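## Task

Get the spice jar fully inside the storage bin on the desk, with no part sticking out past the rim. The bin must hold or support nothing else, stay upright and remain almost entirely on the desk. The robot must then release the jar and back away, must not tip over or be left leaning, and the result has to hold without the robot supporting anything.

## Robot and tools

ROBOT. A wheeled base with two drive wheels (it cannot strafe) carries a lifting column with a tilting head and two six-joint arms, each ending in a two-finger gripper. Shoulder height S = 0.90 m + column_m. Folded, the robot measures 0.73 m long, 0.62 m wide, S + 0.43 m tall; its front sits 0.40 m ahead of the column.

FRAMES. Base frame: origin on the floor under the column, between the wheels; x forward, y to the left, z up. left_hand and right_hand are reported in it: the point where the fingers meet (tips reach 8 mm further), with quat_wxyz mapping (0,0,1) onto the finger direction and the hand's y axis along the opening. Odometry frame = base frame at scene start; heading is positive leftward, -3.142 to 3.142.

execute_actions(actions, cameras). actions is a list holding one action or none (empty list = just report state and pictures). An action may contain:
- base: exactly one of {"translate_m": d}, a relative drive in metres from where the base now is, forward positive, -3 to 3; or {"rotate_rad": d}, a relative turn in radians, left/counter-clockwise positive, -3.2 to 3.2. Any command needing over 8.667 s is refused.
- joints: a single dictionary keyed by joint name covering both arms, each value an absolute target. column_m 0 to 0.8 (m); head_tilt_rad -0.61 to 1.308 (0 level, positive looks down); per arm (left_ and right_ prefixes) joint1 -2.879 to 2.879, joint2 0 to 3.141, joint3 0 to 3.019, joint4 -1.692 to 1.57, joint5 -1.57 to 1.57 (hand swings to robot's right when positive), joint6 -2.094 to 2.094 (roll, clockwise seen from behind when positive), all in rad; left_gripper_m and right_gripper_m 0 (closed) to 0.093, fingertip gap in metres. Omitted joints may keep pushing toward earlier targets.
- speeds: optional caps for this action only, translate_m 0.05 to 0.8 m/s, rotate_rad 0.1 to 1 rad/s. They do not slow arms.
cameras: list from cam_head_left, cam_head_right, cam_left_wrist, cam_right_wrist, nav_camera, or all; null/omitted gives every camera, [] gives none. Unknown keys, names or out-of-range values get the whole call rejected with no motion. Motions in one action start together.

wait(seconds): 0 to 10 s with no new command; returns state and images.
zoom_image(camera, region): region is [x0, y0, x1, y1] pixels of that camera's most recent full image, origin top-left, no larger than 504x504.
read_manual(section): only "licences"; no motion.
finished_scene(scene): integer number of the current scene; irreversible, ends it and reports success. Only call once the object rests in the bin, released, with the robot clear.

ARM GEOMETRY (approximate). Left joint1 = -1.57 or right joint1 = 1.57 with joints 5, 6 at 0 puts the arm in a forward vertical plane 0.23 m off centre. With a = j2 - 0.35, b = 1.05 + j2 - j3, c = b - j4 (c = 1.57 means fingers straight down), the hand point lies 0.12 + 0.39 sin a + 0.38 cos b + 0.25 cos c ahead and S + 0.39 cos a - 0.38 sin b - 0.25 sin c up. E.g. j2, j3, j4 = 0.93, 0.78, 0.14 gives 0.60 m ahead, 0.25 m under S. Reality tends to sag lower and nearer the column by up to 5 cm (about 12 cm with heavy or far loads); trust reported hand positions (1 to 3 cm error). Reach about 1 m from the shoulder. Low work near the base: housing blocks hands closer than 0.45 m when under 0.4 m high; moving arms with column_m below 0.3 risks hitting housing or floor. Fingers-down carrying is most reliable; light items (under 0.2 kg) tolerate fingers only 0.35 rad below horizontal.

GRIPPING. Fingers are 7 cm long; the gripper body is 10 cm wide and 7 cm thick; the wrist camera sticks out 11 cm on one side. To grasp, command an opening narrower than the object; "off_target" is then expected. A reading that stays 0.002 m or more above target means something is held. Fingers opening inside a bin can snag the walls and lift the bin.

RESULT LINES. base_status and joint_status: "done", "off_target" (stopped short, may still push), "contact_stop" (column or base only; target dropped), "time_out", "not_followed" after "joint command not followed" (a self-collision check withheld arm targets; back the named joints off by 0.05 rad or more, or move the other arm), "limit_stop_at_motor_heat". on_its_own lists uncommanded behaviour; "held at" is a held target. turned_by_wheels vs turned_by_imu differing by over about 4 % and 0.05 rad signals a collision or slip. base_tilt in degrees. motor_effort covers only left_wheel and right_wheel (percent, bracket = peak). wheel_motors_off = 1 means the overload cut-out is active. joint torques and MOTOR HOT / OVER-TEMPERATURE FAULT lines warn of load and heat.

CAUTIONS. Small joint changes (under 0.03 rad, 0.08 for joints 2 and 3) may not move anything; to touch gently, step about 0.05 rad per call from your last target. A blocked arm keeps straining and can overheat; resend its reported positions to relax it (a held load sags). The column halts when a hand touches down and then refuses to descend until raised 0.2 m. A stalled base needs 0.05 m of reverse before turning; pushing about 3 s cuts the wheel motors for 2 s. Never let the arms collide or press together. Avoid drops, knocking over the bin, slamming, or leaving the object or bin supported by the robot.

Each tool is called as name(argument=value, ...) on one line, values as JSON.

## Session

execute_actions(actions=[])

Scene clock: 0.00 s.
Joint torques (N m, as the arm reports them, + toward a larger angle): no reading
base_odometry: x=+0.000 y=+0.000 heading=+0.000 (m, m, rad; odometry frame)
turned_by_wheels: +0.000 (rad since the last result)
turned_by_imu: +0.000 (rad since the last result)
base_tilt: forward=-0.2 right=+0.5 (deg)
base_status: not commanded
joint_positions: column_m=+0.557 head_tilt_rad=+0.865 left_joint1_rad=-1.572 left_joint2_rad=+0.866 left_joint3_rad=+0.392 left_joint4_rad=-0.968 left_joint5_rad=-0.019 left_joint6_rad=-0.049 left_gripper_m=+0.095 right_joint1_rad=+1.558 right_joint2_rad=+0.904 right_joint3_rad=+0.400 right_joint4_rad=-0.905 right_joint5_rad=-0.023 right_joint6_rad=-0.055 right_gripper_m=+0.095
joint_status: not commanded
wheel_motors_off: 0
motor_effort: left_wheel=+3 right_wheel=+0 (%)
left_hand: x=+0.1388 y=+0.2275 z=+1.2624 quat_wxyz=(+0.443, +0.017, -0.896, -0.019) (m; base frame)
right_hand: x=+0.1446 y=-0.2243 z=+1.2482 quat_wxyz=(+0.428, +0.014, -0.903, -0.019) (m; base frame)
pictures: cam_head_left, cam_head_right, cam_left_wrist, cam_right_wrist, nav_camera
Images, in order (width x height): cam_head_left 672x504, cam_head_right 672x504, cam_left_wrist 504x504, cam_right_wrist 504x504, nav_camera 672x504.

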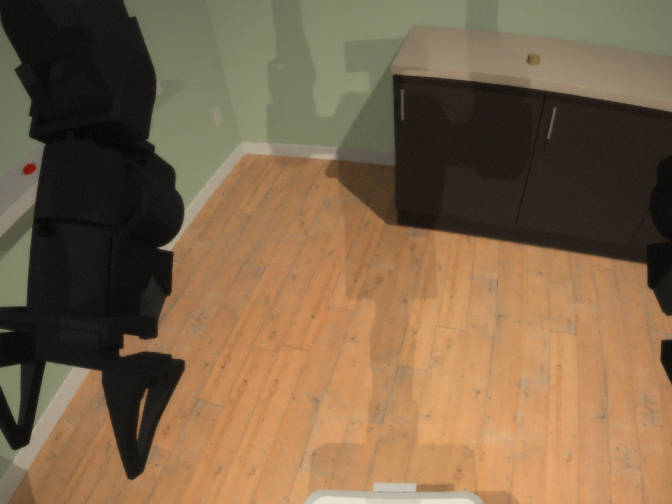

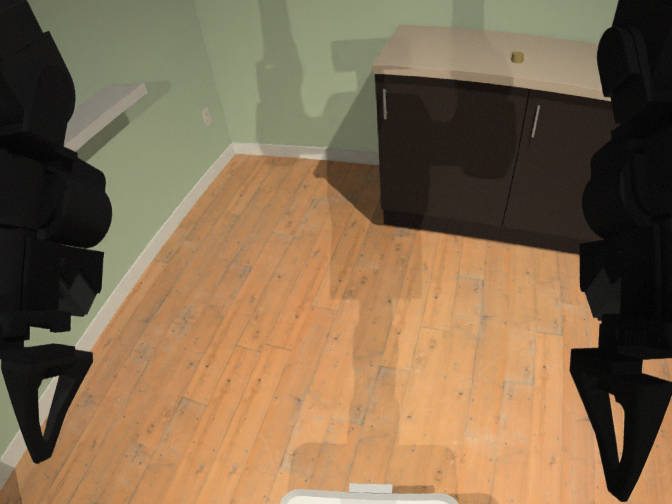

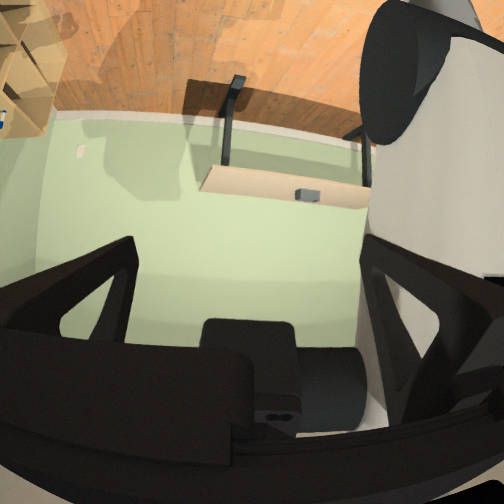

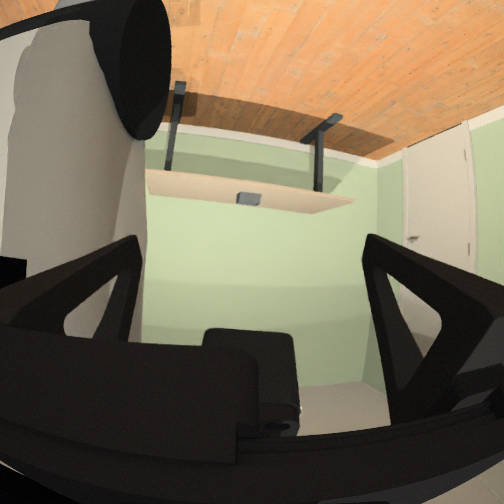

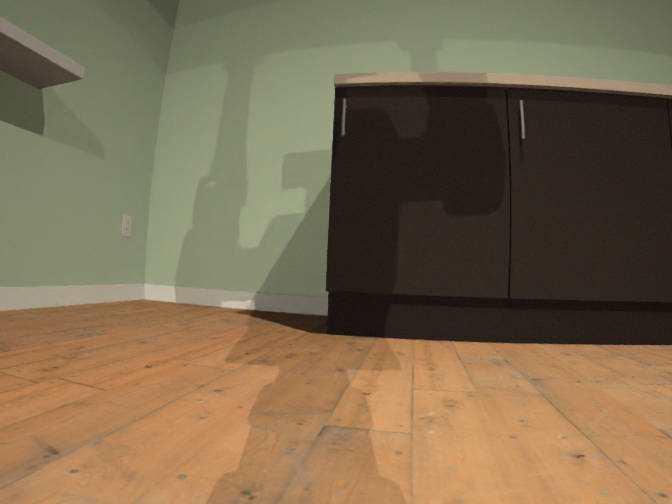

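zoom_image(camera="cam_head_left", region=[480, 30, 600, 100])

execute_actions(actions=[{"base":{"rotate_rad":1.2},"joints":{"head_tilt_rad":0.5}}], cameras=["cam_head_left"])

execute_actions(actions=[{"base":{"rotate_rad":1.4}}], cameras=["cam_head_left"])

execute_actions(actions=[{"base":{"rotate_rad":1.4}}], cameras=["cam_head_left"])

Region (480, 30, 600, 100) of cam_head_left's 672x504 image, scaled by 4.200, with more detail than that image has; it fills the top 294 rows of this view, and the rest is white.

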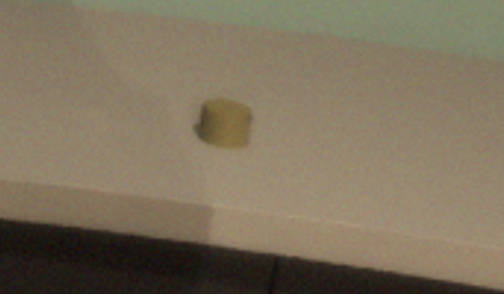

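Scene clock: 8.20 s.
Joint torques (N m, as the arm reports them, + toward a larger angle): left_arm=[-0.07 -7.65 -0.65 -1.11 -0.08 -0.06] | right_arm=[-0.12 -7.05 -1.31 -1.01 -0.14  0.2 ]
base_odometry: x=+0.000 y=+0.000 heading=+1.199 (m, m, rad; odometry frame)
turned_by_wheels: +1.199 (rad since the last result)
turned_by_imu: +1.183 (rad since the last result)
base_tilt: forward=-0.2 right=+0.5 (deg)
base_status: done
joint_positions: column_m=+0.557 head_tilt_rad=+0.518 left_joint1_rad=-1.572 left_joint2_rad=+0.866 left_joint3_rad=+0.392 left_joint4_rad=-0.968 left_joint5_rad=-0.019 left_joint6_rad=-0.049 left_gripper_m=+0.095 right_joint1_rad=+1.558 right_joint2_rad=+0.904 right_joint3_rad=+0.400 right_joint4_rad=-0.905 right_joint5_rad=-0.023 right_joint6_rad=-0.055 right_gripper_m=+0.095
joint_status: all done
wheel_motors_off: 0
motor_effort: left_wheel=-8(51) right_wheel=+8(39) (%)
left_hand: x=+0.1388 y=+0.2275 z=+1.2624 quat_wxyz=(+0.443, +0.017, -0.896, -0.019) (m; base frame)
right_hand: x=+0.1446 y=-0.2243 z=+1.2482 quat_wxyz=(+0.428, +0.014, -0.903, -0.019) (m; base frame)
pictures: cam_head_left
camera_calibration (this result's frames):
cam_head_left: T_world_to_cam=[[0.112505, -0.992312, -0.0515715, 0.0975853], [-0.428119, -0.0015713, -0.903721, 1.40936], [0.896692, 0.123752, -0.425004, 0.535741], [0, 0, 0, 1]] pos_world=[0.111998, 0.0327507, 1.50639]
Images, in order (width x height): cam_head_left 672x504.

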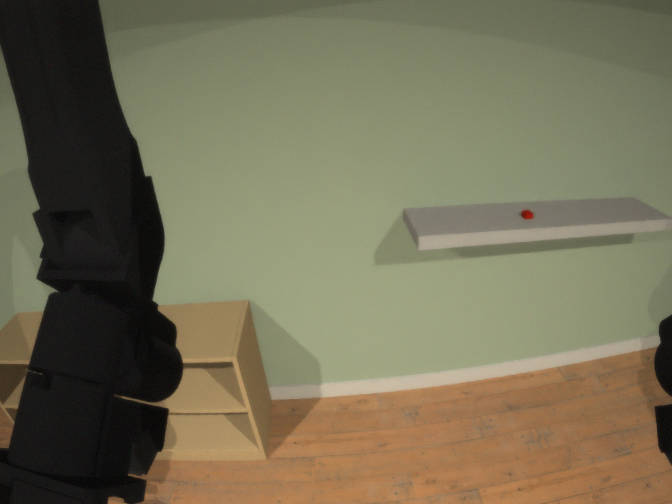

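Scene clock: 11.27 s.
Joint torques (N m, as the arm reports them, + toward a larger angle): left_arm=[-0.1  -7.57 -0.49 -1.24 -0.04 -0.04] | right_arm=[-0.1  -7.05 -1.27 -1.01 -0.14  0.21]
base_odometry: x=+0.000 y=+0.000 heading=+2.597 (m, m, rad; odometry frame)
turned_by_wheels: +1.398 (rad since the last result)
turned_by_imu: +1.382 (rad since the last result)
base_tilt: forward=-0.2 right=+0.6 (deg)
base_status: done
joint_positions: column_m=+0.557 head_tilt_rad=+0.518 left_joint1_rad=-1.572 left_joint2_rad=+0.866 left_joint3_rad=+0.392 left_joint4_rad=-0.968 left_joint5_rad=-0.019 left_joint6_rad=-0.049 left_gripper_m=+0.095 right_joint1_rad=+1.558 right_joint2_rad=+0.904 right_joint3_rad=+0.400 right_joint4_rad=-0.905 right_joint5_rad=-0.023 right_joint6_rad=-0.055 right_gripper_m=+0.095
joint_status: not commanded
wheel_motors_off: 0
motor_effort: left_wheel=-7(33) right_wheel=+7(35) (%)
left_hand: x=+0.1388 y=+0.2275 z=+1.2624 quat_wxyz=(+0.443, +0.017, -0.896, -0.019) (m; base frame)
right_hand: x=+0.1446 y=-0.2243 z=+1.2482 quat_wxyz=(+0.428, +0.014, -0.903, -0.019) (m; base frame)
pictures: cam_head_left
camera_calibration (this result's frames):
cam_head_left: T_world_to_cam=[[0.112506, -0.992312, -0.05157, 0.097583], [-0.428107, -0.0015713, -0.903727, 1.40936], [0.896698, 0.123752, -0.424992, 0.535722], [0, 0, 0, 1]] pos_world=[0.111998, 0.0327507, 1.50639]
Images, in order (width x height): cam_head_left 672x504.

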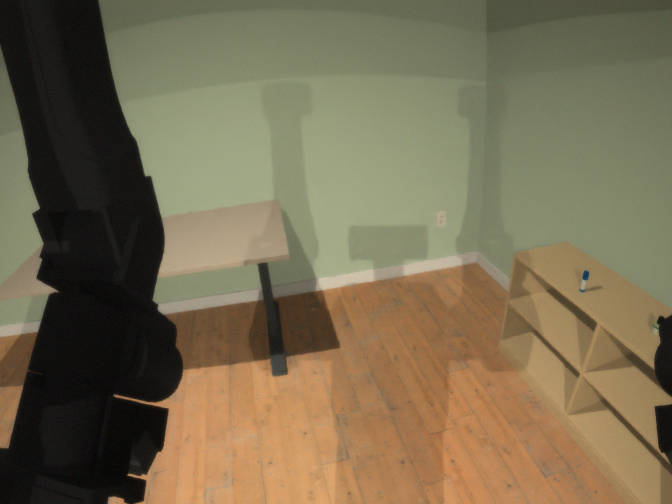

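Scene clock: 14.33 s.
Joint torques (N m, as the arm reports them, + toward a larger angle): left_arm=[-0.43 -7.74 -0.7  -1.17 -0.1  -0.05] | right_arm=[-0.09 -7.07 -1.33 -1.01 -0.14  0.2 ]
base_odometry: x=+0.000 y=+0.000 heading=-2.288 (m, m, rad; odometry frame)
turned_by_wheels: +1.398 (rad since the last result)
turned_by_imu: +1.382 (rad since the last result)
base_tilt: forward=-0.1 right=+0.5 (deg)
base_status: done
joint_positions: column_m=+0.557 head_tilt_rad=+0.518 left_joint1_rad=-1.572 left_joint2_rad=+0.866 left_joint3_rad=+0.392 left_joint4_rad=-0.968 left_joint5_rad=-0.019 left_joint6_rad=-0.049 left_gripper_m=+0.095 right_joint1_rad=+1.558 right_joint2_rad=+0.904 right_joint3_rad=+0.400 right_joint4_rad=-0.905 right_joint5_rad=-0.023 right_joint6_rad=-0.055 right_gripper_m=+0.095
joint_status: not commanded
wheel_motors_off: 0
motor_effort: left_wheel=-8(34) right_wheel=+8(33) (%)
left_hand: x=+0.1388 y=+0.2275 z=+1.2624 quat_wxyz=(+0.443, +0.017, -0.896, -0.019) (m; base frame)
right_hand: x=+0.1446 y=-0.2243 z=+1.2482 quat_wxyz=(+0.428, +0.014, -0.903, -0.019) (m; base frame)
pictures: cam_head_left
camera_calibration (this result's frames):
cam_head_left: T_world_to_cam=[[0.112506, -0.992312, -0.0515692, 0.0975818], [-0.428101, -0.0015713, -0.90373, 1.40937], [0.896701, 0.123752, -0.424986, 0.535713], [0, 0, 0, 1]] pos_world=[0.111998, 0.0327507, 1.50639]
Images, in order (width x height): cam_head_left 672x504.

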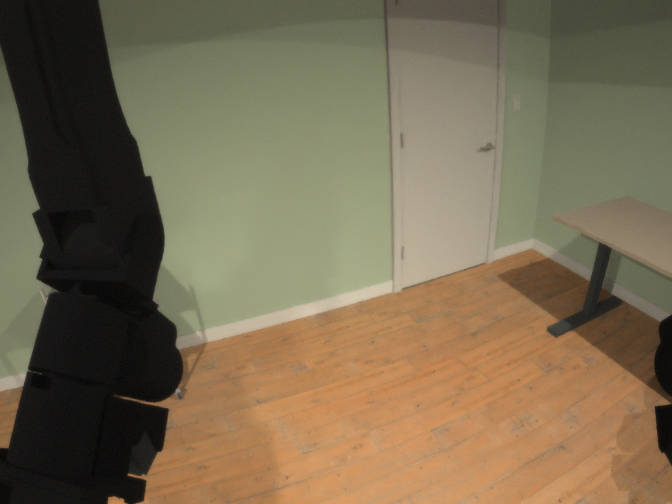

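execute_actions(actions=[{"base":{"rotate_rad":0.5}}], cameras=["cam_head_right"])

execute_actions(actions=[{"base":{"rotate_rad":-1.35}}], cameras=["cam_head_right"])

execute_actions(actions=[{"base":{"rotate_rad":-1.1}}], cameras=["cam_head_right"])

Scene clock: 23.23 s.
Joint torques (N m, as the arm reports them, + toward a larger angle): left_arm=[-0.2  -7.83 -0.39 -1.18 -0.06 -0.05] | right_arm=[-0.1  -7.04 -1.35 -1.02 -0.14  0.21]
base_odometry: x=+0.000 y=+0.000 heading=-1.789 (m, m, rad; odometry frame)
turned_by_wheels: +0.498 (rad since the last result)
turned_by_imu: +0.492 (rad since the last result)
base_tilt: forward=-0.2 right=+0.5 (deg)
base_status: done
joint_positions: column_m=+0.557 head_tilt_rad=+0.518 left_joint1_rad=-1.572 left_joint2_rad=+0.866 left_joint3_rad=+0.392 left_joint4_rad=-0.968 left_joint5_rad=-0.019 left_joint6_rad=-0.049 left_gripper_m=+0.095 right_joint1_rad=+1.558 right_joint2_rad=+0.904 right_joint3_rad=+0.400 right_joint4_rad=-0.905 right_joint5_rad=-0.023 right_joint6_rad=-0.055 right_gripper_m=+0.095
joint_status: not commanded
wheel_motors_off: 0
motor_effort: left_wheel=-8(34) right_wheel=+8(33) (%)
left_hand: x=+0.1388 y=+0.2275 z=+1.2624 quat_wxyz=(+0.443, +0.017, -0.896, -0.019) (m; base frame)
right_hand: x=+0.1446 y=-0.2243 z=+1.2482 quat_wxyz=(+0.428, +0.014, -0.903, -0.019) (m; base frame)
pictures: cam_head_right
camera_calibration (this result's frames):
cam_head_right: T_world_to_cam=[[0.106353, -0.99299, -0.0515749, 0.0262009], [-0.441263, -0.000651839, -0.897378, 1.40559], [0.891054, 0.118197, -0.438239, 0.553901], [0, 0, 0, 1]] pos_world=[0.123894, -0.0385358, 1.50544]
Images, in order (width x height): cam_head_right 672x504.

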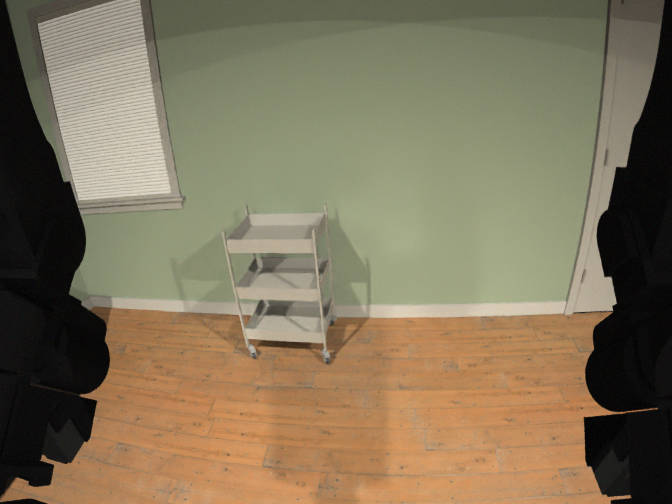

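Scene clock: 26.13 s.
Joint torques (N m, as the arm reports them, + toward a larger angle): left_arm=[-0.27 -7.61 -0.63 -1.18 -0.07 -0.04] | right_arm=[-0.11 -7.03 -1.32 -1.02 -0.14  0.2 ]
base_odometry: x=+0.000 y=+0.000 heading=-3.138 (m, m, rad; odometry frame)
turned_by_wheels: -1.348 (rad since the last result)
turned_by_imu: -1.330 (rad since the last result)
base_tilt: forward=-0.1 right=+0.6 (deg)
base_status: done
joint_positions: column_m=+0.557 head_tilt_rad=+0.518 left_joint1_rad=-1.572 left_joint2_rad=+0.866 left_joint3_rad=+0.392 left_joint4_rad=-0.968 left_joint5_rad=-0.019 left_joint6_rad=-0.049 left_gripper_m=+0.095 right_joint1_rad=+1.558 right_joint2_rad=+0.904 right_joint3_rad=+0.400 right_joint4_rad=-0.905 right_joint5_rad=-0.023 right_joint6_rad=-0.055 right_gripper_m=+0.095
joint_status: not commanded
wheel_motors_off: 0
motor_effort: left_wheel=+3(44) right_wheel=+0(35) (%)
left_hand: x=+0.1388 y=+0.2275 z=+1.2624 quat_wxyz=(+0.443, +0.017, -0.896, -0.019) (m; base frame)
right_hand: x=+0.1446 y=-0.2243 z=+1.2482 quat_wxyz=(+0.428, +0.014, -0.903, -0.019) (m; base frame)
pictures: cam_head_right
camera_calibration (this result's frames):
cam_head_right: T_world_to_cam=[[0.106353, -0.99299, -0.0515736, 0.0261987], [-0.441251, -0.000651839, -0.897384, 1.4056], [0.891059, 0.118197, -0.438227, 0.553883], [0, 0, 0, 1]] pos_world=[0.123895, -0.0385358, 1.50544]
Images, in order (width x height): cam_head_right 672x504.

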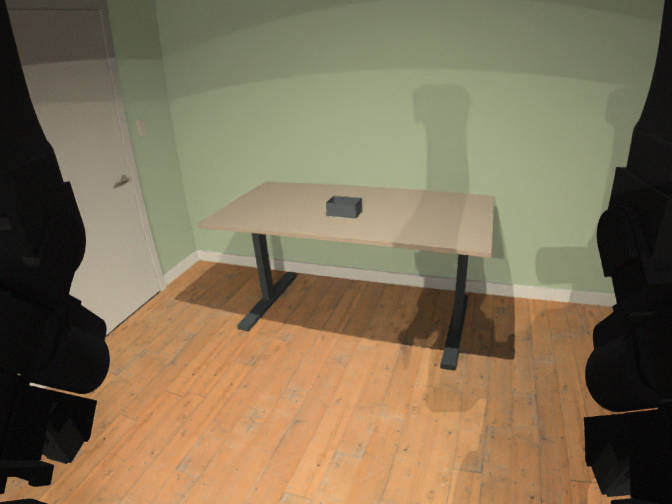

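Scene clock: 28.90 s.
Joint torques (N m, as the arm reports them, + toward a larger angle): left_arm=[-0.29 -7.55 -0.63 -1.22 -0.09 -0.04] | right_arm=[-0.15 -7.05 -1.34 -1.03 -0.14  0.2 ]
base_odometry: x=+0.000 y=+0.000 heading=+2.047 (m, m, rad; odometry frame)
turned_by_wheels: -1.098 (rad since the last result)
turned_by_imu: -1.085 (rad since the last result)
base_tilt: forward=-0.1 right=+0.6 (deg)
base_status: done
joint_positions: column_m=+0.557 head_tilt_rad=+0.518 left_joint1_rad=-1.572 left_joint2_rad=+0.866 left_joint3_rad=+0.392 left_joint4_rad=-0.968 left_joint5_rad=-0.019 left_joint6_rad=-0.049 left_gripper_m=+0.095 right_joint1_rad=+1.558 right_joint2_rad=+0.904 right_joint3_rad=+0.400 right_joint4_rad=-0.905 right_joint5_rad=-0.023 right_joint6_rad=-0.055 right_gripper_m=+0.095
joint_status: not commanded
wheel_motors_off: 0
motor_effort: left_wheel=+7(37) right_wheel=-7(45) (%)
left_hand: x=+0.1388 y=+0.2275 z=+1.2624 quat_wxyz=(+0.443, +0.017, -0.896, -0.019) (m; base frame)
right_hand: x=+0.1446 y=-0.2243 z=+1.2482 quat_wxyz=(+0.428, +0.014, -0.903, -0.019) (m; base frame)
pictures: cam_head_right
camera_calibration (this result's frames):
cam_head_right: T_world_to_cam=[[0.106354, -0.99299, -0.0515733, 0.0261984], [-0.441249, -0.000651839, -0.897384, 1.4056], [0.89106, 0.118197, -0.438225, 0.55388], [0, 0, 0, 1]] pos_world=[0.123895, -0.0385358, 1.50544]
Images, in order (width x height): cam_head_right 672x504.

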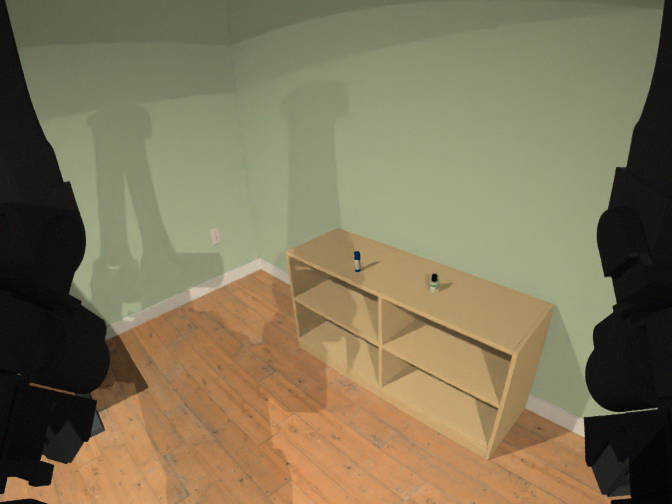

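zoom_image(camera="cam_head_right", region=[330, 230, 480, 310])

Region (330, 230, 480, 310) of cam_head_right's 672x504 image, scaled by 3.360, with more detail than that image has; it fills the top 269 rows of this view, and the rest is white.

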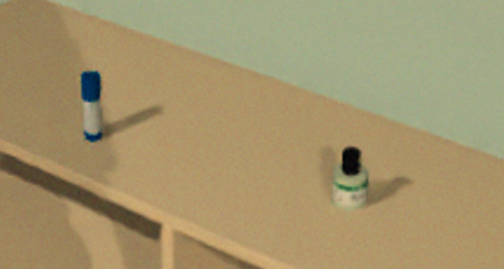

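execute_actions(actions=[{"base":{"translate_m":0.6},"joints":{"head_tilt_rad":0.75}}], cameras=["cam_head_right","cam_head_left"])

zoom_image(camera="cam_head_right", region=[300, 150, 600, 350])

Scene clock: 43.10 s.
Joint torques (N m, as the arm reports them, + toward a larger angle): left_arm=[-0.01 -7.61 -0.69 -1.15 -0.08 -0.06] | right_arm=[-0.09 -7.03 -1.48 -1.01 -0.14  0.2 ]
base_odometry: x=-0.275 y=+0.533 heading=+2.047 (m, m, rad; odometry frame)
turned_by_wheels: +0.000 (rad since the last result)
turned_by_imu: -0.002 (rad since the last result)
base_tilt: forward=-0.2 right=+0.5 (deg)
base_status: done
joint_positions: column_m=+0.557 head_tilt_rad=+0.753 left_joint1_rad=-1.572 left_joint2_rad=+0.866 left_joint3_rad=+0.394 left_joint4_rad=-0.968 left_joint5_rad=-0.019 left_joint6_rad=-0.049 left_gripper_m=+0.095 right_joint1_rad=+1.558 right_joint2_rad=+0.904 right_joint3_rad=+0.402 right_joint4_rad=-0.905 right_joint5_rad=-0.023 right_joint6_rad=-0.055 right_gripper_m=+0.095
joint_status: all done
wheel_motors_off: 0
motor_effort: left_wheel=+0(65) right_wheel=+0(53) (%)
left_hand: x=+0.1399 y=+0.2275 z=+1.2621 quat_wxyz=(+0.442, +0.017, -0.897, -0.019) (m; base frame)
right_hand: x=+0.1459 y=-0.2243 z=+1.2478 quat_wxyz=(+0.427, +0.015, -0.904, -0.019) (m; base frame)
pictures: cam_head_left, cam_head_right
camera_calibration (this result's frames):
cam_head_left: T_world_to_cam=[[0.0974497, -0.992312, -0.0762923, 0.136479], [-0.626315, -0.0015713, -0.779568, 1.22771], [0.773455, 0.123752, -0.621653, 0.845305], [0, 0, 0, 1]] pos_world=[0.101831, 0.0327507, 1.49299]
cam_head_right: T_world_to_cam=[[0.0914634, -0.99299, -0.0748688, 0.0628844], [-0.637643, -0.000651839, -0.770331, 1.2194], [0.764883, 0.118197, -0.633233, 0.861059], [0, 0, 0, 1]] pos_world=[0.113181, -0.0385358, 1.4893]
Images, in order (width x height): cam_head_left 672x504, cam_head_right 672x504.

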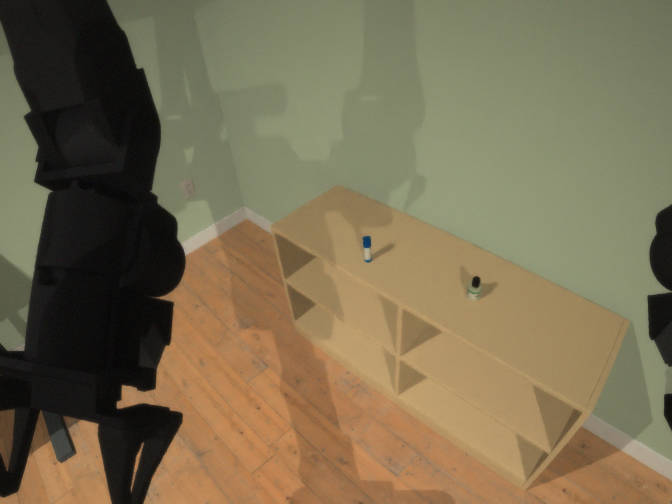

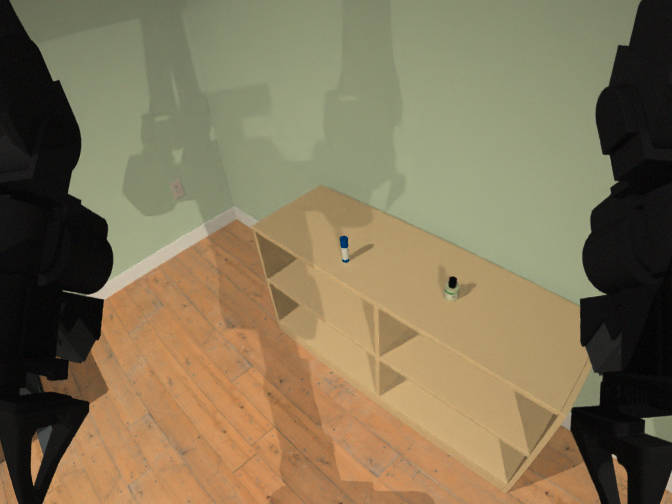

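Region (300, 150, 600, 350) of cam_head_right's 672x504 image, scaled by 1.680, with more detail than that image has.

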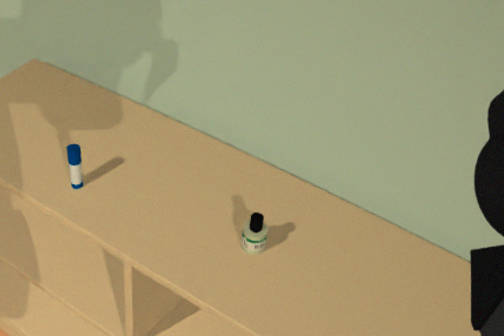

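execute_actions(actions=[{"base":{"rotate_rad":-2.75}}], cameras=[])

execute_actions(actions=[{"base":{"translate_m":1.53}}], cameras=[])

execute_actions(actions=[{"base":{"rotate_rad":0.7},"joints":{"head_tilt_rad":0.6}}], cameras=["cam_head_right","cam_head_left"])

Scene clock: 58.63 s.
Joint torques (N m, as the arm reports them, + toward a larger angle): left_arm=[-0.03 -7.55 -0.76 -1.18 -0.07 -0.03] | right_arm=[-0.13 -7.12 -1.45 -1.02 -0.14  0.2 ]
base_odometry: x=-0.275 y=+0.533 heading=-0.701 (m, m, rad; odometry frame)
turned_by_wheels: -2.749 (rad since the last result)
turned_by_imu: -2.714 (rad since the last result)
base_tilt: forward=-0.2 right=+0.5 (deg)
base_status: done
joint_positions: column_m=+0.557 head_tilt_rad=+0.753 left_joint1_rad=-1.572 left_joint2_rad=+0.866 left_joint3_rad=+0.394 left_joint4_rad=-0.968 left_joint5_rad=-0.019 left_joint6_rad=-0.049 left_gripper_m=+0.095 right_joint1_rad=+1.558 right_joint2_rad=+0.904 right_joint3_rad=+0.402 right_joint4_rad=-0.905 right_joint5_rad=-0.023 right_joint6_rad=-0.055 right_gripper_m=+0.095
joint_status: not commanded
wheel_motors_off: 0
motor_effort: left_wheel=+8(57) right_wheel=-7(60) (%)
left_hand: x=+0.1399 y=+0.2275 z=+1.2621 quat_wxyz=(+0.442, +0.017, -0.897, -0.019) (m; base frame)
right_hand: x=+0.1459 y=-0.2243 z=+1.2478 quat_wxyz=(+0.427, +0.015, -0.904, -0.019) (m; base frame)
pictures: none
No camera images: the call's "cameras" was empty. Leave "cameras" out to get every camera's image.

Scene clock: 62.80 s.
Joint torques (N m, as the arm reports them, + toward a larger angle): left_arm=[ 0.21 -7.88 -0.8  -1.28 -0.07 -0.04] | right_arm=[-0.15 -7.06 -1.3  -1.03 -0.14  0.2 ]
base_odometry: x=+0.894 y=-0.454 heading=-0.701 (m, m, rad; odometry frame)
turned_by_wheels: +0.000 (rad since the last result)
turned_by_imu: -0.004 (rad since the last result)
base_tilt: forward=-0.2 right=+0.5 (deg)
base_status: done
joint_positions: column_m=+0.557 head_tilt_rad=+0.753 left_joint1_rad=-1.572 left_joint2_rad=+0.866 left_joint3_rad=+0.394 left_joint4_rad=-0.968 left_joint5_rad=-0.019 left_joint6_rad=-0.049 left_gripper_m=+0.095 right_joint1_rad=+1.558 right_joint2_rad=+0.904 right_joint3_rad=+0.400 right_joint4_rad=-0.905 right_joint5_rad=-0.023 right_joint6_rad=-0.055 right_gripper_m=+0.095
joint_status: not commanded
wheel_motors_off: 0
motor_effort: left_wheel=+0(67) right_wheel=+0(50) (%)
left_hand: x=+0.1395 y=+0.2275 z=+1.2622 quat_wxyz=(+0.442, +0.017, -0.896, -0.019) (m; base frame)
right_hand: x=+0.1448 y=-0.2243 z=+1.2481 quat_wxyz=(+0.428, +0.014, -0.903, -0.019) (m; base frame)
pictures: none
No camera images: the call's "cameras" was empty. Leave "cameras" out to get every camera's image.

Scene clock: 65.07 s.
Joint torques (N m, as the arm reports them, + toward a larger angle): left_arm=[-0.4  -7.38 -0.59 -1.21 -0.09  0.  ] | right_arm=[-0.08 -6.99 -1.33 -1.02 -0.14  0.21]
base_odometry: x=+0.894 y=-0.454 heading=-0.003 (m, m, rad; odometry frame)
turned_by_wheels: +0.699 (rad since the last result)
turned_by_imu: +0.689 (rad since the last result)
base_tilt: forward=-0.1 right=+0.5 (deg)
base_status: done
joint_positions: column_m=+0.557 head_tilt_rad=+0.618 left_joint1_rad=-1.572 left_joint2_rad=+0.866 left_joint3_rad=+0.394 left_joint4_rad=-0.968 left_joint5_rad=-0.019 left_joint6_rad=-0.049 left_gripper_m=+0.095 right_joint1_rad=+1.558 right_joint2_rad=+0.904 right_joint3_rad=+0.400 right_joint4_rad=-0.905 right_joint5_rad=-0.023 right_joint6_rad=-0.055 right_gripper_m=+0.095
joint_status: all done
wheel_motors_off: 0
motor_effort: left_wheel=-8(61) right_wheel=+8(40) (%)
left_hand: x=+0.1395 y=+0.2275 z=+1.2622 quat_wxyz=(+0.442, +0.017, -0.896, -0.019) (m; base frame)
right_hand: x=+0.1448 y=-0.2243 z=+1.2481 quat_wxyz=(+0.428, +0.014, -0.903, -0.019) (m; base frame)
pictures: cam_head_left, cam_head_right
camera_calibration (this result's frames):
cam_head_left: T_world_to_cam=[[0.106837, -0.992312, -0.0624721, 0.114687], [-0.515612, -0.0015713, -0.85682, 1.34137], [0.850135, 0.123752, -0.511816, 0.672008], [0, 0, 0, 1]] pos_world=[0.108076, 0.0327507, 1.50042]
cam_head_right: T_world_to_cam=[[0.100714, -0.99299, -0.0618678, 0.0423633], [-0.528081, -0.000651839, -0.849194, 1.33559], [0.8432, 0.118197, -0.524445, 0.689298], [0, 0, 0, 1]] pos_world=[0.119819, -0.0385358, 1.4983]
Images, in order (width x height): cam_head_left 672x504, cam_head_right 672x504.

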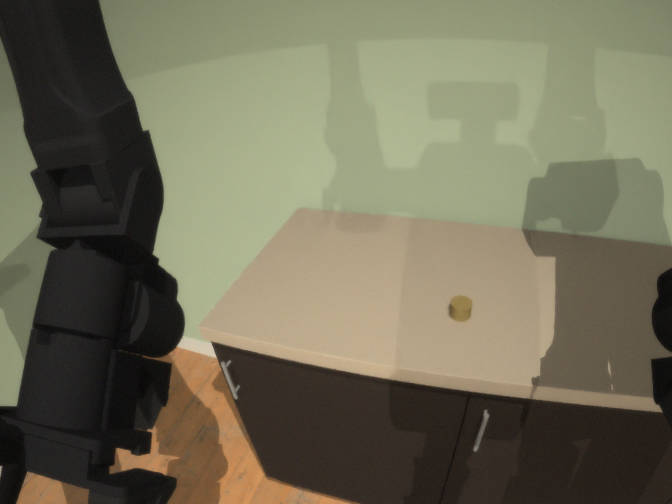

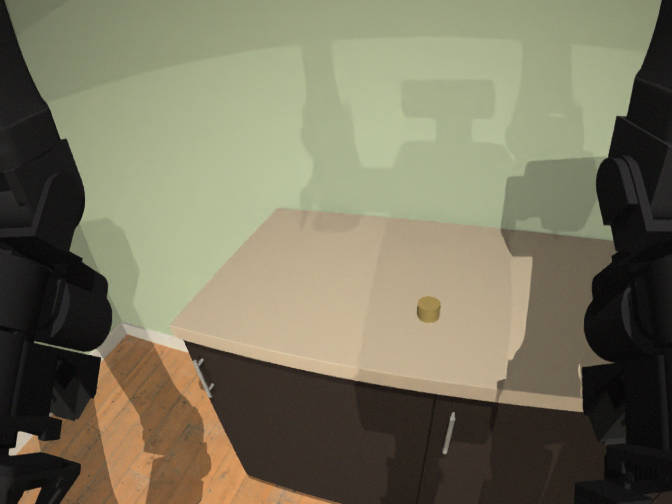

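zoom_image(camera="cam_head_right", region=[380, 270, 480, 345])

Region (380, 270, 480, 345) of cam_head_right's 672x504 image, scaled by 5.040, with more detail than that image has; it fills the top 378 rows of this view, and the rest is white.

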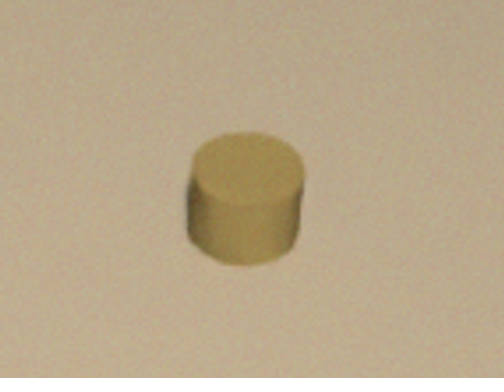

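execute_actions(actions=[{"base":{"rotate_rad":-0.7}}], cameras=["cam_head_left"])

Scene clock: 75.47 s.
Joint torques (N m, as the arm reports them, + toward a larger angle): left_arm=[-0.27 -7.28 -0.75 -1.15 -0.06 -0.04] | right_arm=[-0.09 -7.05 -1.34 -1.02 -0.14  0.2 ]
base_odometry: x=+0.894 y=-0.454 heading=-0.700 (m, m, rad; odometry frame)
turned_by_wheels: -0.698 (rad since the last result)
turned_by_imu: -0.689 (rad since the last result)
base_tilt: forward=-0.1 right=+0.6 (deg)
base_status: done
joint_positions: column_m=+0.557 head_tilt_rad=+0.617 left_joint1_rad=-1.572 left_joint2_rad=+0.866 left_joint3_rad=+0.394 left_joint4_rad=-0.968 left_joint5_rad=-0.019 left_joint6_rad=-0.049 left_gripper_m=+0.095 right_joint1_rad=+1.558 right_joint2_rad=+0.904 right_joint3_rad=+0.400 right_joint4_rad=-0.905 right_joint5_rad=-0.023 right_joint6_rad=-0.055 right_gripper_m=+0.095
joint_status: not commanded
wheel_motors_off: 0
motor_effort: left_wheel=+1(45) right_wheel=+0(28) (%)
left_hand: x=+0.1395 y=+0.2275 z=+1.2622 quat_wxyz=(+0.442, +0.017, -0.896, -0.019) (m; base frame)
right_hand: x=+0.1448 y=-0.2243 z=+1.2481 quat_wxyz=(+0.428, +0.014, -0.903, -0.019) (m; base frame)
pictures: cam_head_left
camera_calibration (this result's frames):
cam_head_left: T_world_to_cam=[[0.106838, -0.992312, -0.0624701, 0.114684], [-0.515596, -0.0015713, -0.856831, 1.34138], [0.850145, 0.123752, -0.5118, 0.671982], [0, 0, 0, 1]] pos_world=[0.108077, 0.0327507, 1.50042]
Images, in order (width x height): cam_head_left 672x504.

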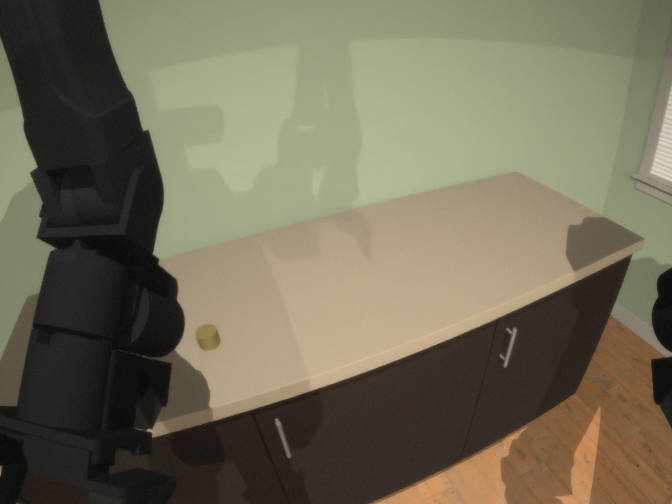

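execute_actions(actions=[{"base":{"rotate_rad":0.1}}], cameras=[])

execute_actions(actions=[{"base":{"translate_m":-1.89}}], cameras=[])

execute_actions(actions=[{"base":{"rotate_rad":2.185},"joints":{"head_tilt_rad":0.8,"column_m":0.3}}], cameras=["cam_head_right","cam_head_left"])

Scene clock: 83.77 s.
Joint torques (N m, as the arm reports them, + toward a larger angle): left_arm=[-0.33 -7.49 -0.57 -1.15 -0.07 -0.05] | right_arm=[-0.11 -7.17 -1.38 -1.04 -0.14  0.21]
base_odometry: x=+0.894 y=-0.454 heading=-0.602 (m, m, rad; odometry frame)
turned_by_wheels: +0.098 (rad since the last result)
turned_by_imu: +0.097 (rad since the last result)
base_tilt: forward=-0.2 right=+0.5 (deg)
base_status: done
joint_positions: column_m=+0.557 head_tilt_rad=+0.617 left_joint1_rad=-1.572 left_joint2_rad=+0.866 left_joint3_rad=+0.394 left_joint4_rad=-0.968 left_joint5_rad=-0.019 left_joint6_rad=-0.049 left_gripper_m=+0.095 right_joint1_rad=+1.558 right_joint2_rad=+0.904 right_joint3_rad=+0.400 right_joint4_rad=-0.905 right_joint5_rad=-0.023 right_joint6_rad=-0.055 right_gripper_m=+0.095
joint_status: not commanded
wheel_motors_off: 0
motor_effort: left_wheel=+0(52) right_wheel=+1(33) (%)
left_hand: x=+0.1395 y=+0.2275 z=+1.2622 quat_wxyz=(+0.442, +0.017, -0.896, -0.019) (m; base frame)
right_hand: x=+0.1448 y=-0.2243 z=+1.2481 quat_wxyz=(+0.428, +0.014, -0.903, -0.019) (m; base frame)
pictures: none
No camera images: the call's "cameras" was empty. Leave "cameras" out to get every camera's image.

Scene clock: 88.40 s.
Joint torques (N m, as the arm reports them, + toward a larger angle): left_arm=[-0.1  -7.37 -0.52 -1.29 -0.1  -0.06] | right_arm=[-0.11 -6.95 -1.24 -1.02 -0.14  0.21]
base_odometry: x=-0.664 y=+0.616 heading=-0.602 (m, m, rad; odometry frame)
turned_by_wheels: +0.000 (rad since the last result)
turned_by_imu: +0.005 (rad since the last result)
base_tilt: forward=-0.2 right=+0.5 (deg)
base_status: done
joint_positions: column_m=+0.557 head_tilt_rad=+0.617 left_joint1_rad=-1.572 left_joint2_rad=+0.866 left_joint3_rad=+0.391 left_joint4_rad=-0.968 left_joint5_rad=-0.019 left_joint6_rad=-0.049 left_gripper_m=+0.095 right_joint1_rad=+1.558 right_joint2_rad=+0.904 right_joint3_rad=+0.398 right_joint4_rad=-0.905 right_joint5_rad=-0.023 right_joint6_rad=-0.055 right_gripper_m=+0.095
joint_status: not commanded
wheel_motors_off: 0
motor_effort: left_wheel=+0(83) right_wheel=+0(53) (%)
left_hand: x=+0.1380 y=+0.2275 z=+1.2627 quat_wxyz=(+0.444, +0.017, -0.896, -0.019) (m; base frame)
right_hand: x=+0.1438 y=-0.2243 z=+1.2485 quat_wxyz=(+0.429, +0.014, -0.903, -0.019) (m; base frame)
pictures: none
No camera images: the call's "cameras" was empty. Leave "cameras" out to get every camera's image.

Scene clock: 92.30 s.
Joint torques (N m, as the arm reports them, + toward a larger angle): left_arm=[-0.14 -7.67 -0.42 -1.21 -0.08 -0.06] | right_arm=[-0.07 -7.05 -1.23 -1.03 -0.14  0.21]
base_odometry: x=-0.664 y=+0.616 heading=+1.581 (m, m, rad; odometry frame)
turned_by_wheels: +2.183 (rad since the last result)
turned_by_imu: +2.154 (rad since the last result)
base_tilt: forward=-0.2 right=+0.5 (deg)
base_status: done
joint_positions: column_m=+0.300 head_tilt_rad=+0.802 left_joint1_rad=-1.572 left_joint2_rad=+0.866 left_joint3_rad=+0.391 left_joint4_rad=-0.968 left_joint5_rad=-0.019 left_joint6_rad=-0.049 left_gripper_m=+0.095 right_joint1_rad=+1.558 right_joint2_rad=+0.904 right_joint3_rad=+0.398 right_joint4_rad=-0.905 right_joint5_rad=-0.023 right_joint6_rad=-0.055 right_gripper_m=+0.095
joint_status: all done
wheel_motors_off: 0
motor_effort: left_wheel=-8(56) right_wheel=+9(59) (%)
left_hand: x=+0.1380 y=+0.2275 z=+1.0059 quat_wxyz=(+0.444, +0.017, -0.896, -0.019) (m; base frame)
right_hand: x=+0.1438 y=-0.2243 z=+0.9917 quat_wxyz=(+0.429, +0.014, -0.903, -0.019) (m; base frame)
pictures: cam_head_left, cam_head_right
camera_calibration (this result's frames):
cam_head_left: T_world_to_cam=[[0.0935712, -0.992312, -0.0810025, 0.123138], [-0.663976, -0.0015713, -0.747753, 0.988483], [0.741877, 0.123752, -0.659018, 0.735293], [0, 0, 0, 1]] pos_world=[0.0993101, 0.0327507, 1.23369]
cam_head_right: T_world_to_cam=[[0.0876623, -0.99299, -0.0792856, 0.049528], [-0.674835, -0.000651839, -0.737969, 0.981812], [0.732744, 0.118197, -0.670161, 0.747539], [0, 0, 0, 1]] pos_world=[0.110465, -0.0385358, 1.22945]
Images, in order (width x height): cam_head_left 672x504, cam_head_right 672x504.

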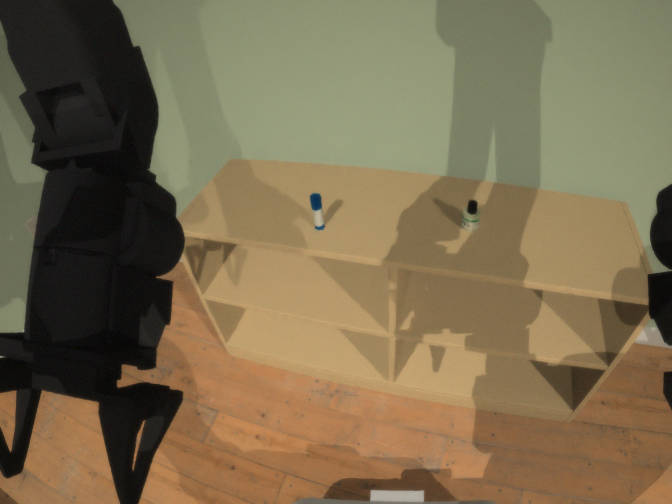

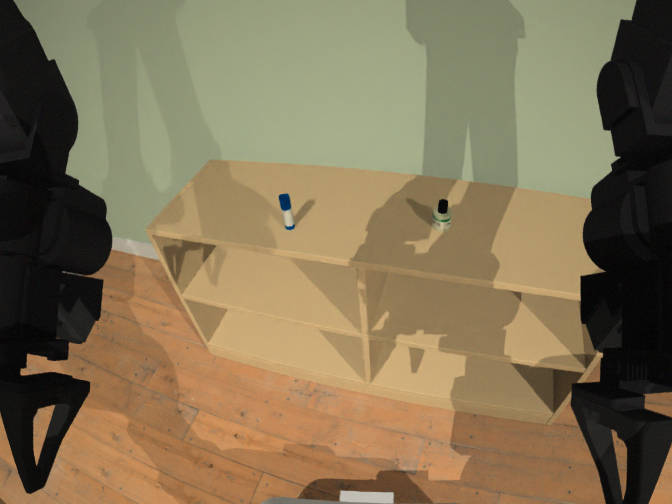

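execute_actions(actions=[{"base":{"rotate_rad":0.05},"joints":{"right_joint1_rad":1.57,"right_joint2_rad":1.35,"right_joint3_rad":1.24,"right_joint4_rad":-0.41,"right_joint5_rad":0,"right_joint6_rad":0,"head_tilt_rad":1.0}}], cameras=[])

execute_actions(actions=[{"base":{"translate_m":0.3},"speeds":{"translate_m":0.2}}], cameras=["cam_head_right","cam_head_left","cam_right_wrist"])

Scene clock: 105.37 s.
Joint torques (N m, as the arm reports them, + toward a larger angle): left_arm=[-0.08 -7.18 -0.55 -1.26 -0.07 -0.07] | right_arm=[  0.98 -18.2    3.66   0.41  -0.02   0.31]
base_odometry: x=-0.664 y=+0.616 heading=+1.630 (m, m, rad; odometry frame)
turned_by_wheels: +0.049 (rad since the last result)
turned_by_imu: +0.048 (rad since the last result)
base_tilt: forward=-0.2 right=+0.6 (deg)
base_status: done
joint_positions: column_m=+0.300 head_tilt_rad=+1.000 left_joint1_rad=-1.572 left_joint2_rad=+0.866 left_joint3_rad=+0.391 left_joint4_rad=-0.968 left_joint5_rad=-0.019 left_joint6_rad=-0.049 left_gripper_m=+0.095 right_joint1_rad=+1.558 right_joint2_rad=+1.355 right_joint3_rad=+1.234 right_joint4_rad=-0.410 right_joint5_rad=-0.003 right_joint6_rad=-0.012 right_gripper_m=+0.095
joint_status: all done
wheel_motors_off: 0
motor_effort: left_wheel=-7(31) right_wheel=+10(34) (%)
left_hand: x=+0.1380 y=+0.2275 z=+1.0059 quat_wxyz=(+0.444, +0.017, -0.896, -0.019) (m; base frame)
right_hand: x=+0.5975 y=-0.2323 z=+0.8101 quat_wxyz=(+0.003, +0.003, -1.000, +0.004) (m; base frame)
pictures: none
No camera images: the call's "cameras" was empty. Leave "cameras" out to get every camera's image.

Scene clock: 107.90 s.
Joint torques (N m, as the arm reports them, + toward a larger angle): left_arm=[-0.06 -7.5  -0.62 -1.24 -0.08 -0.03] | right_arm=[  0.97 -18.31   3.7    0.4   -0.02   0.31]
base_odometry: x=-0.682 y=+0.916 heading=+1.630 (m, m, rad; odometry frame)
turned_by_wheels: +0.001 (rad since the last result)
turned_by_imu: +0.000 (rad since the last result)
base_tilt: forward=-0.1 right=+0.6 (deg)
base_status: done
joint_positions: column_m=+0.300 head_tilt_rad=+1.000 left_joint1_rad=-1.572 left_joint2_rad=+0.866 left_joint3_rad=+0.392 left_joint4_rad=-0.968 left_joint5_rad=-0.019 left_joint6_rad=-0.049 left_gripper_m=+0.095 right_joint1_rad=+1.559 right_joint2_rad=+1.355 right_joint3_rad=+1.234 right_joint4_rad=-0.410 right_joint5_rad=-0.003 right_joint6_rad=-0.012 right_gripper_m=+0.095
joint_status: not commanded
wheel_motors_off: 0
motor_effort: left_wheel=+1(51) right_wheel=+0(64) (%)
left_hand: x=+0.1386 y=+0.2275 z=+1.0057 quat_wxyz=(+0.443, +0.017, -0.896, -0.019) (m; base frame)
right_hand: x=+0.5975 y=-0.2321 z=+0.8101 quat_wxyz=(+0.003, +0.003, -1.000, +0.004) (m; base frame)
pictures: cam_head_left, cam_head_right, cam_right_wrist
camera_calibration (this result's frames):
cam_head_left: T_world_to_cam=[[0.0757513, -0.992312, -0.0978708, 0.145723], [-0.798448, -0.0015713, -0.602062, 0.807841], [0.597279, 0.123752, -0.792429, 0.914096], [0, 0, 0, 1]] pos_world=[0.0880095, 0.0327507, 1.22499]
cam_head_right: T_world_to_cam=[[0.0702973, -0.99299, -0.095022, 0.0706341], [-0.807163, -0.000651839, -0.590328, 0.798555], [0.586128, 0.118197, -0.801551, 0.923844], [0, 0, 0, 1]] pos_world=[0.0981082, -0.0385358, 1.21863]
cam_right_wrist: T_world_to_cam=[[-0.0039938, -0.999706, 0.0239092, -0.249078], [-0.804513, 0.0174126, 0.593679, 0.00701755], [-0.593921, -0.0168643, -0.804346, 1.12694], [0, 0, 0, 1]] pos_world=[0.673966, -0.230121, 0.908241]
Images, in order (width x height): cam_head_left 672x504, cam_head_right 672x504, cam_right_wrist 504x504.

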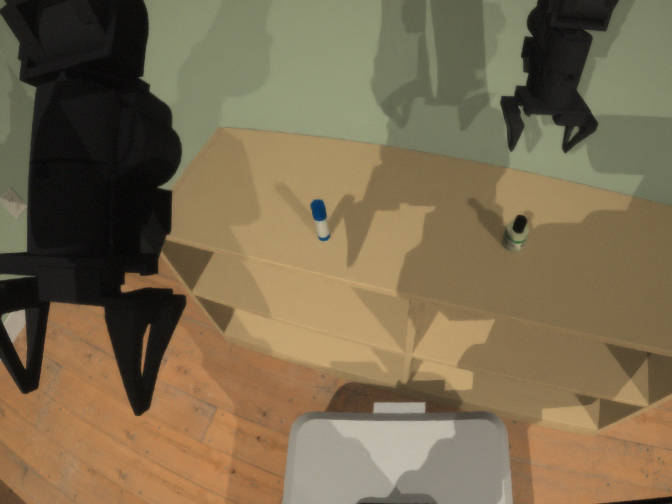

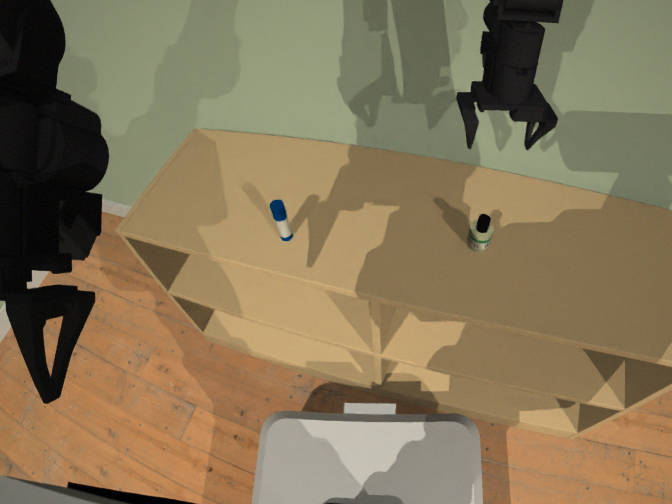

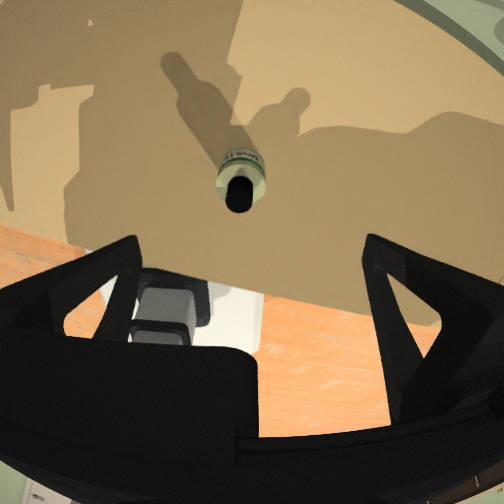

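zoom_image(camera="cam_right_wrist", region=[190, 130, 290, 230])

execute_actions(actions=[{"base":{"translate_m":-0.035},"speeds":{"translate_m":0.1},"joints":{"column_m":0.2}}], cameras=["cam_head_right","cam_right_wrist"])

Region (190, 130, 290, 230) of cam_right_wrist's 504x504 image, scaled by 5.040, with more detail than that image has.

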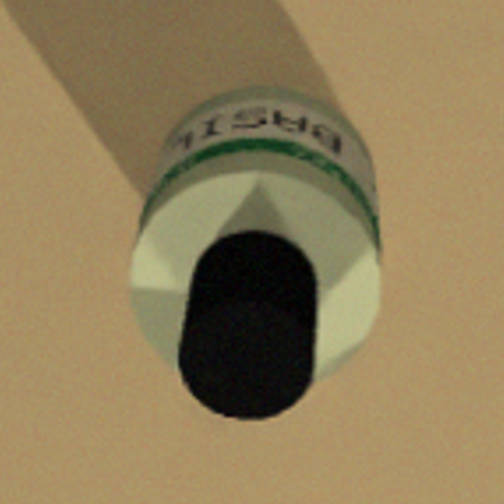

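Scene clock: 118.57 s.
Joint torques (N m, as the arm reports them, + toward a larger angle): left_arm=[-0.12 -7.84 -0.53 -1.22 -0.08 -0.04] | right_arm=[  1.01 -18.25   3.68   0.4   -0.02   0.31]
base_odometry: x=-0.680 y=+0.881 heading=+1.630 (m, m, rad; odometry frame)
turned_by_wheels: +0.000 (rad since the last result)
turned_by_imu: +0.000 (rad since the last result)
base_tilt: forward=-0.2 right=+0.5 (deg)
base_status: done
joint_positions: column_m=+0.200 head_tilt_rad=+1.001 left_joint1_rad=-1.572 left_joint2_rad=+0.866 left_joint3_rad=+0.390 left_joint4_rad=-0.968 left_joint5_rad=-0.019 left_joint6_rad=-0.049 left_gripper_m=+0.095 right_joint1_rad=+1.559 right_joint2_rad=+1.355 right_joint3_rad=+1.234 right_joint4_rad=-0.410 right_joint5_rad=-0.003 right_joint6_rad=-0.012 right_gripper_m=+0.095
joint_status: all done
wheel_motors_off: 0
motor_effort: left_wheel=+1(32) right_wheel=+0(34) (%)
left_hand: x=+0.1374 y=+0.2275 z=+0.9061 quat_wxyz=(+0.444, +0.017, -0.896, -0.019) (m; base frame)
right_hand: x=+0.5975 y=-0.2321 z=+0.7101 quat_wxyz=(+0.003, +0.003, -1.000, +0.004) (m; base frame)
pictures: cam_head_right, cam_right_wrist
camera_calibration (this result's frames):
cam_head_right: T_world_to_cam=[[0.0702809, -0.99299, -0.0950341, 0.0611452], [-0.807265, -0.000651839, -0.590188, 0.73935], [0.585989, 0.118197, -0.801652, 0.843799], [0, 0, 0, 1]] pos_world=[0.0980966, -0.0385358, 1.1186]
cam_right_wrist: T_world_to_cam=[[-0.0039938, -0.999706, 0.0239092, -0.246686], [-0.804513, 0.0174126, 0.593679, 0.0663977], [-0.593921, -0.0168643, -0.804346, 1.04649], [0, 0, 0, 1]] pos_world=[0.673966, -0.230121, 0.80822]
Images, in order (width x height): cam_head_right 672x504, cam_right_wrist 504x504.

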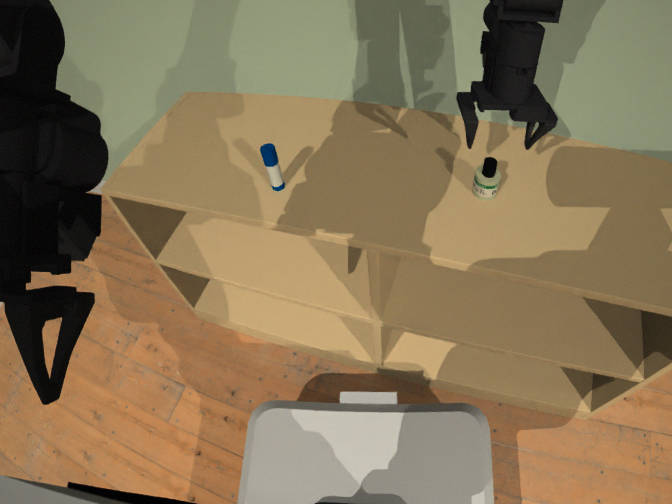

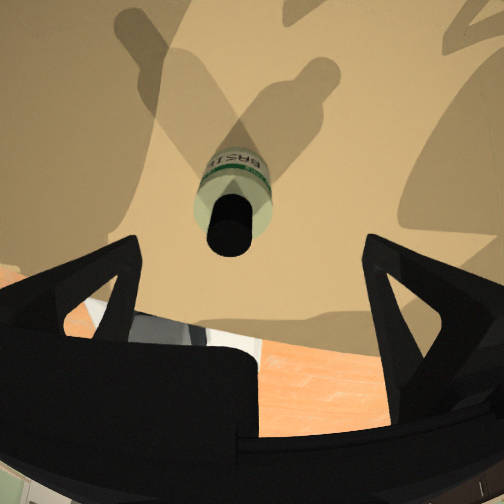

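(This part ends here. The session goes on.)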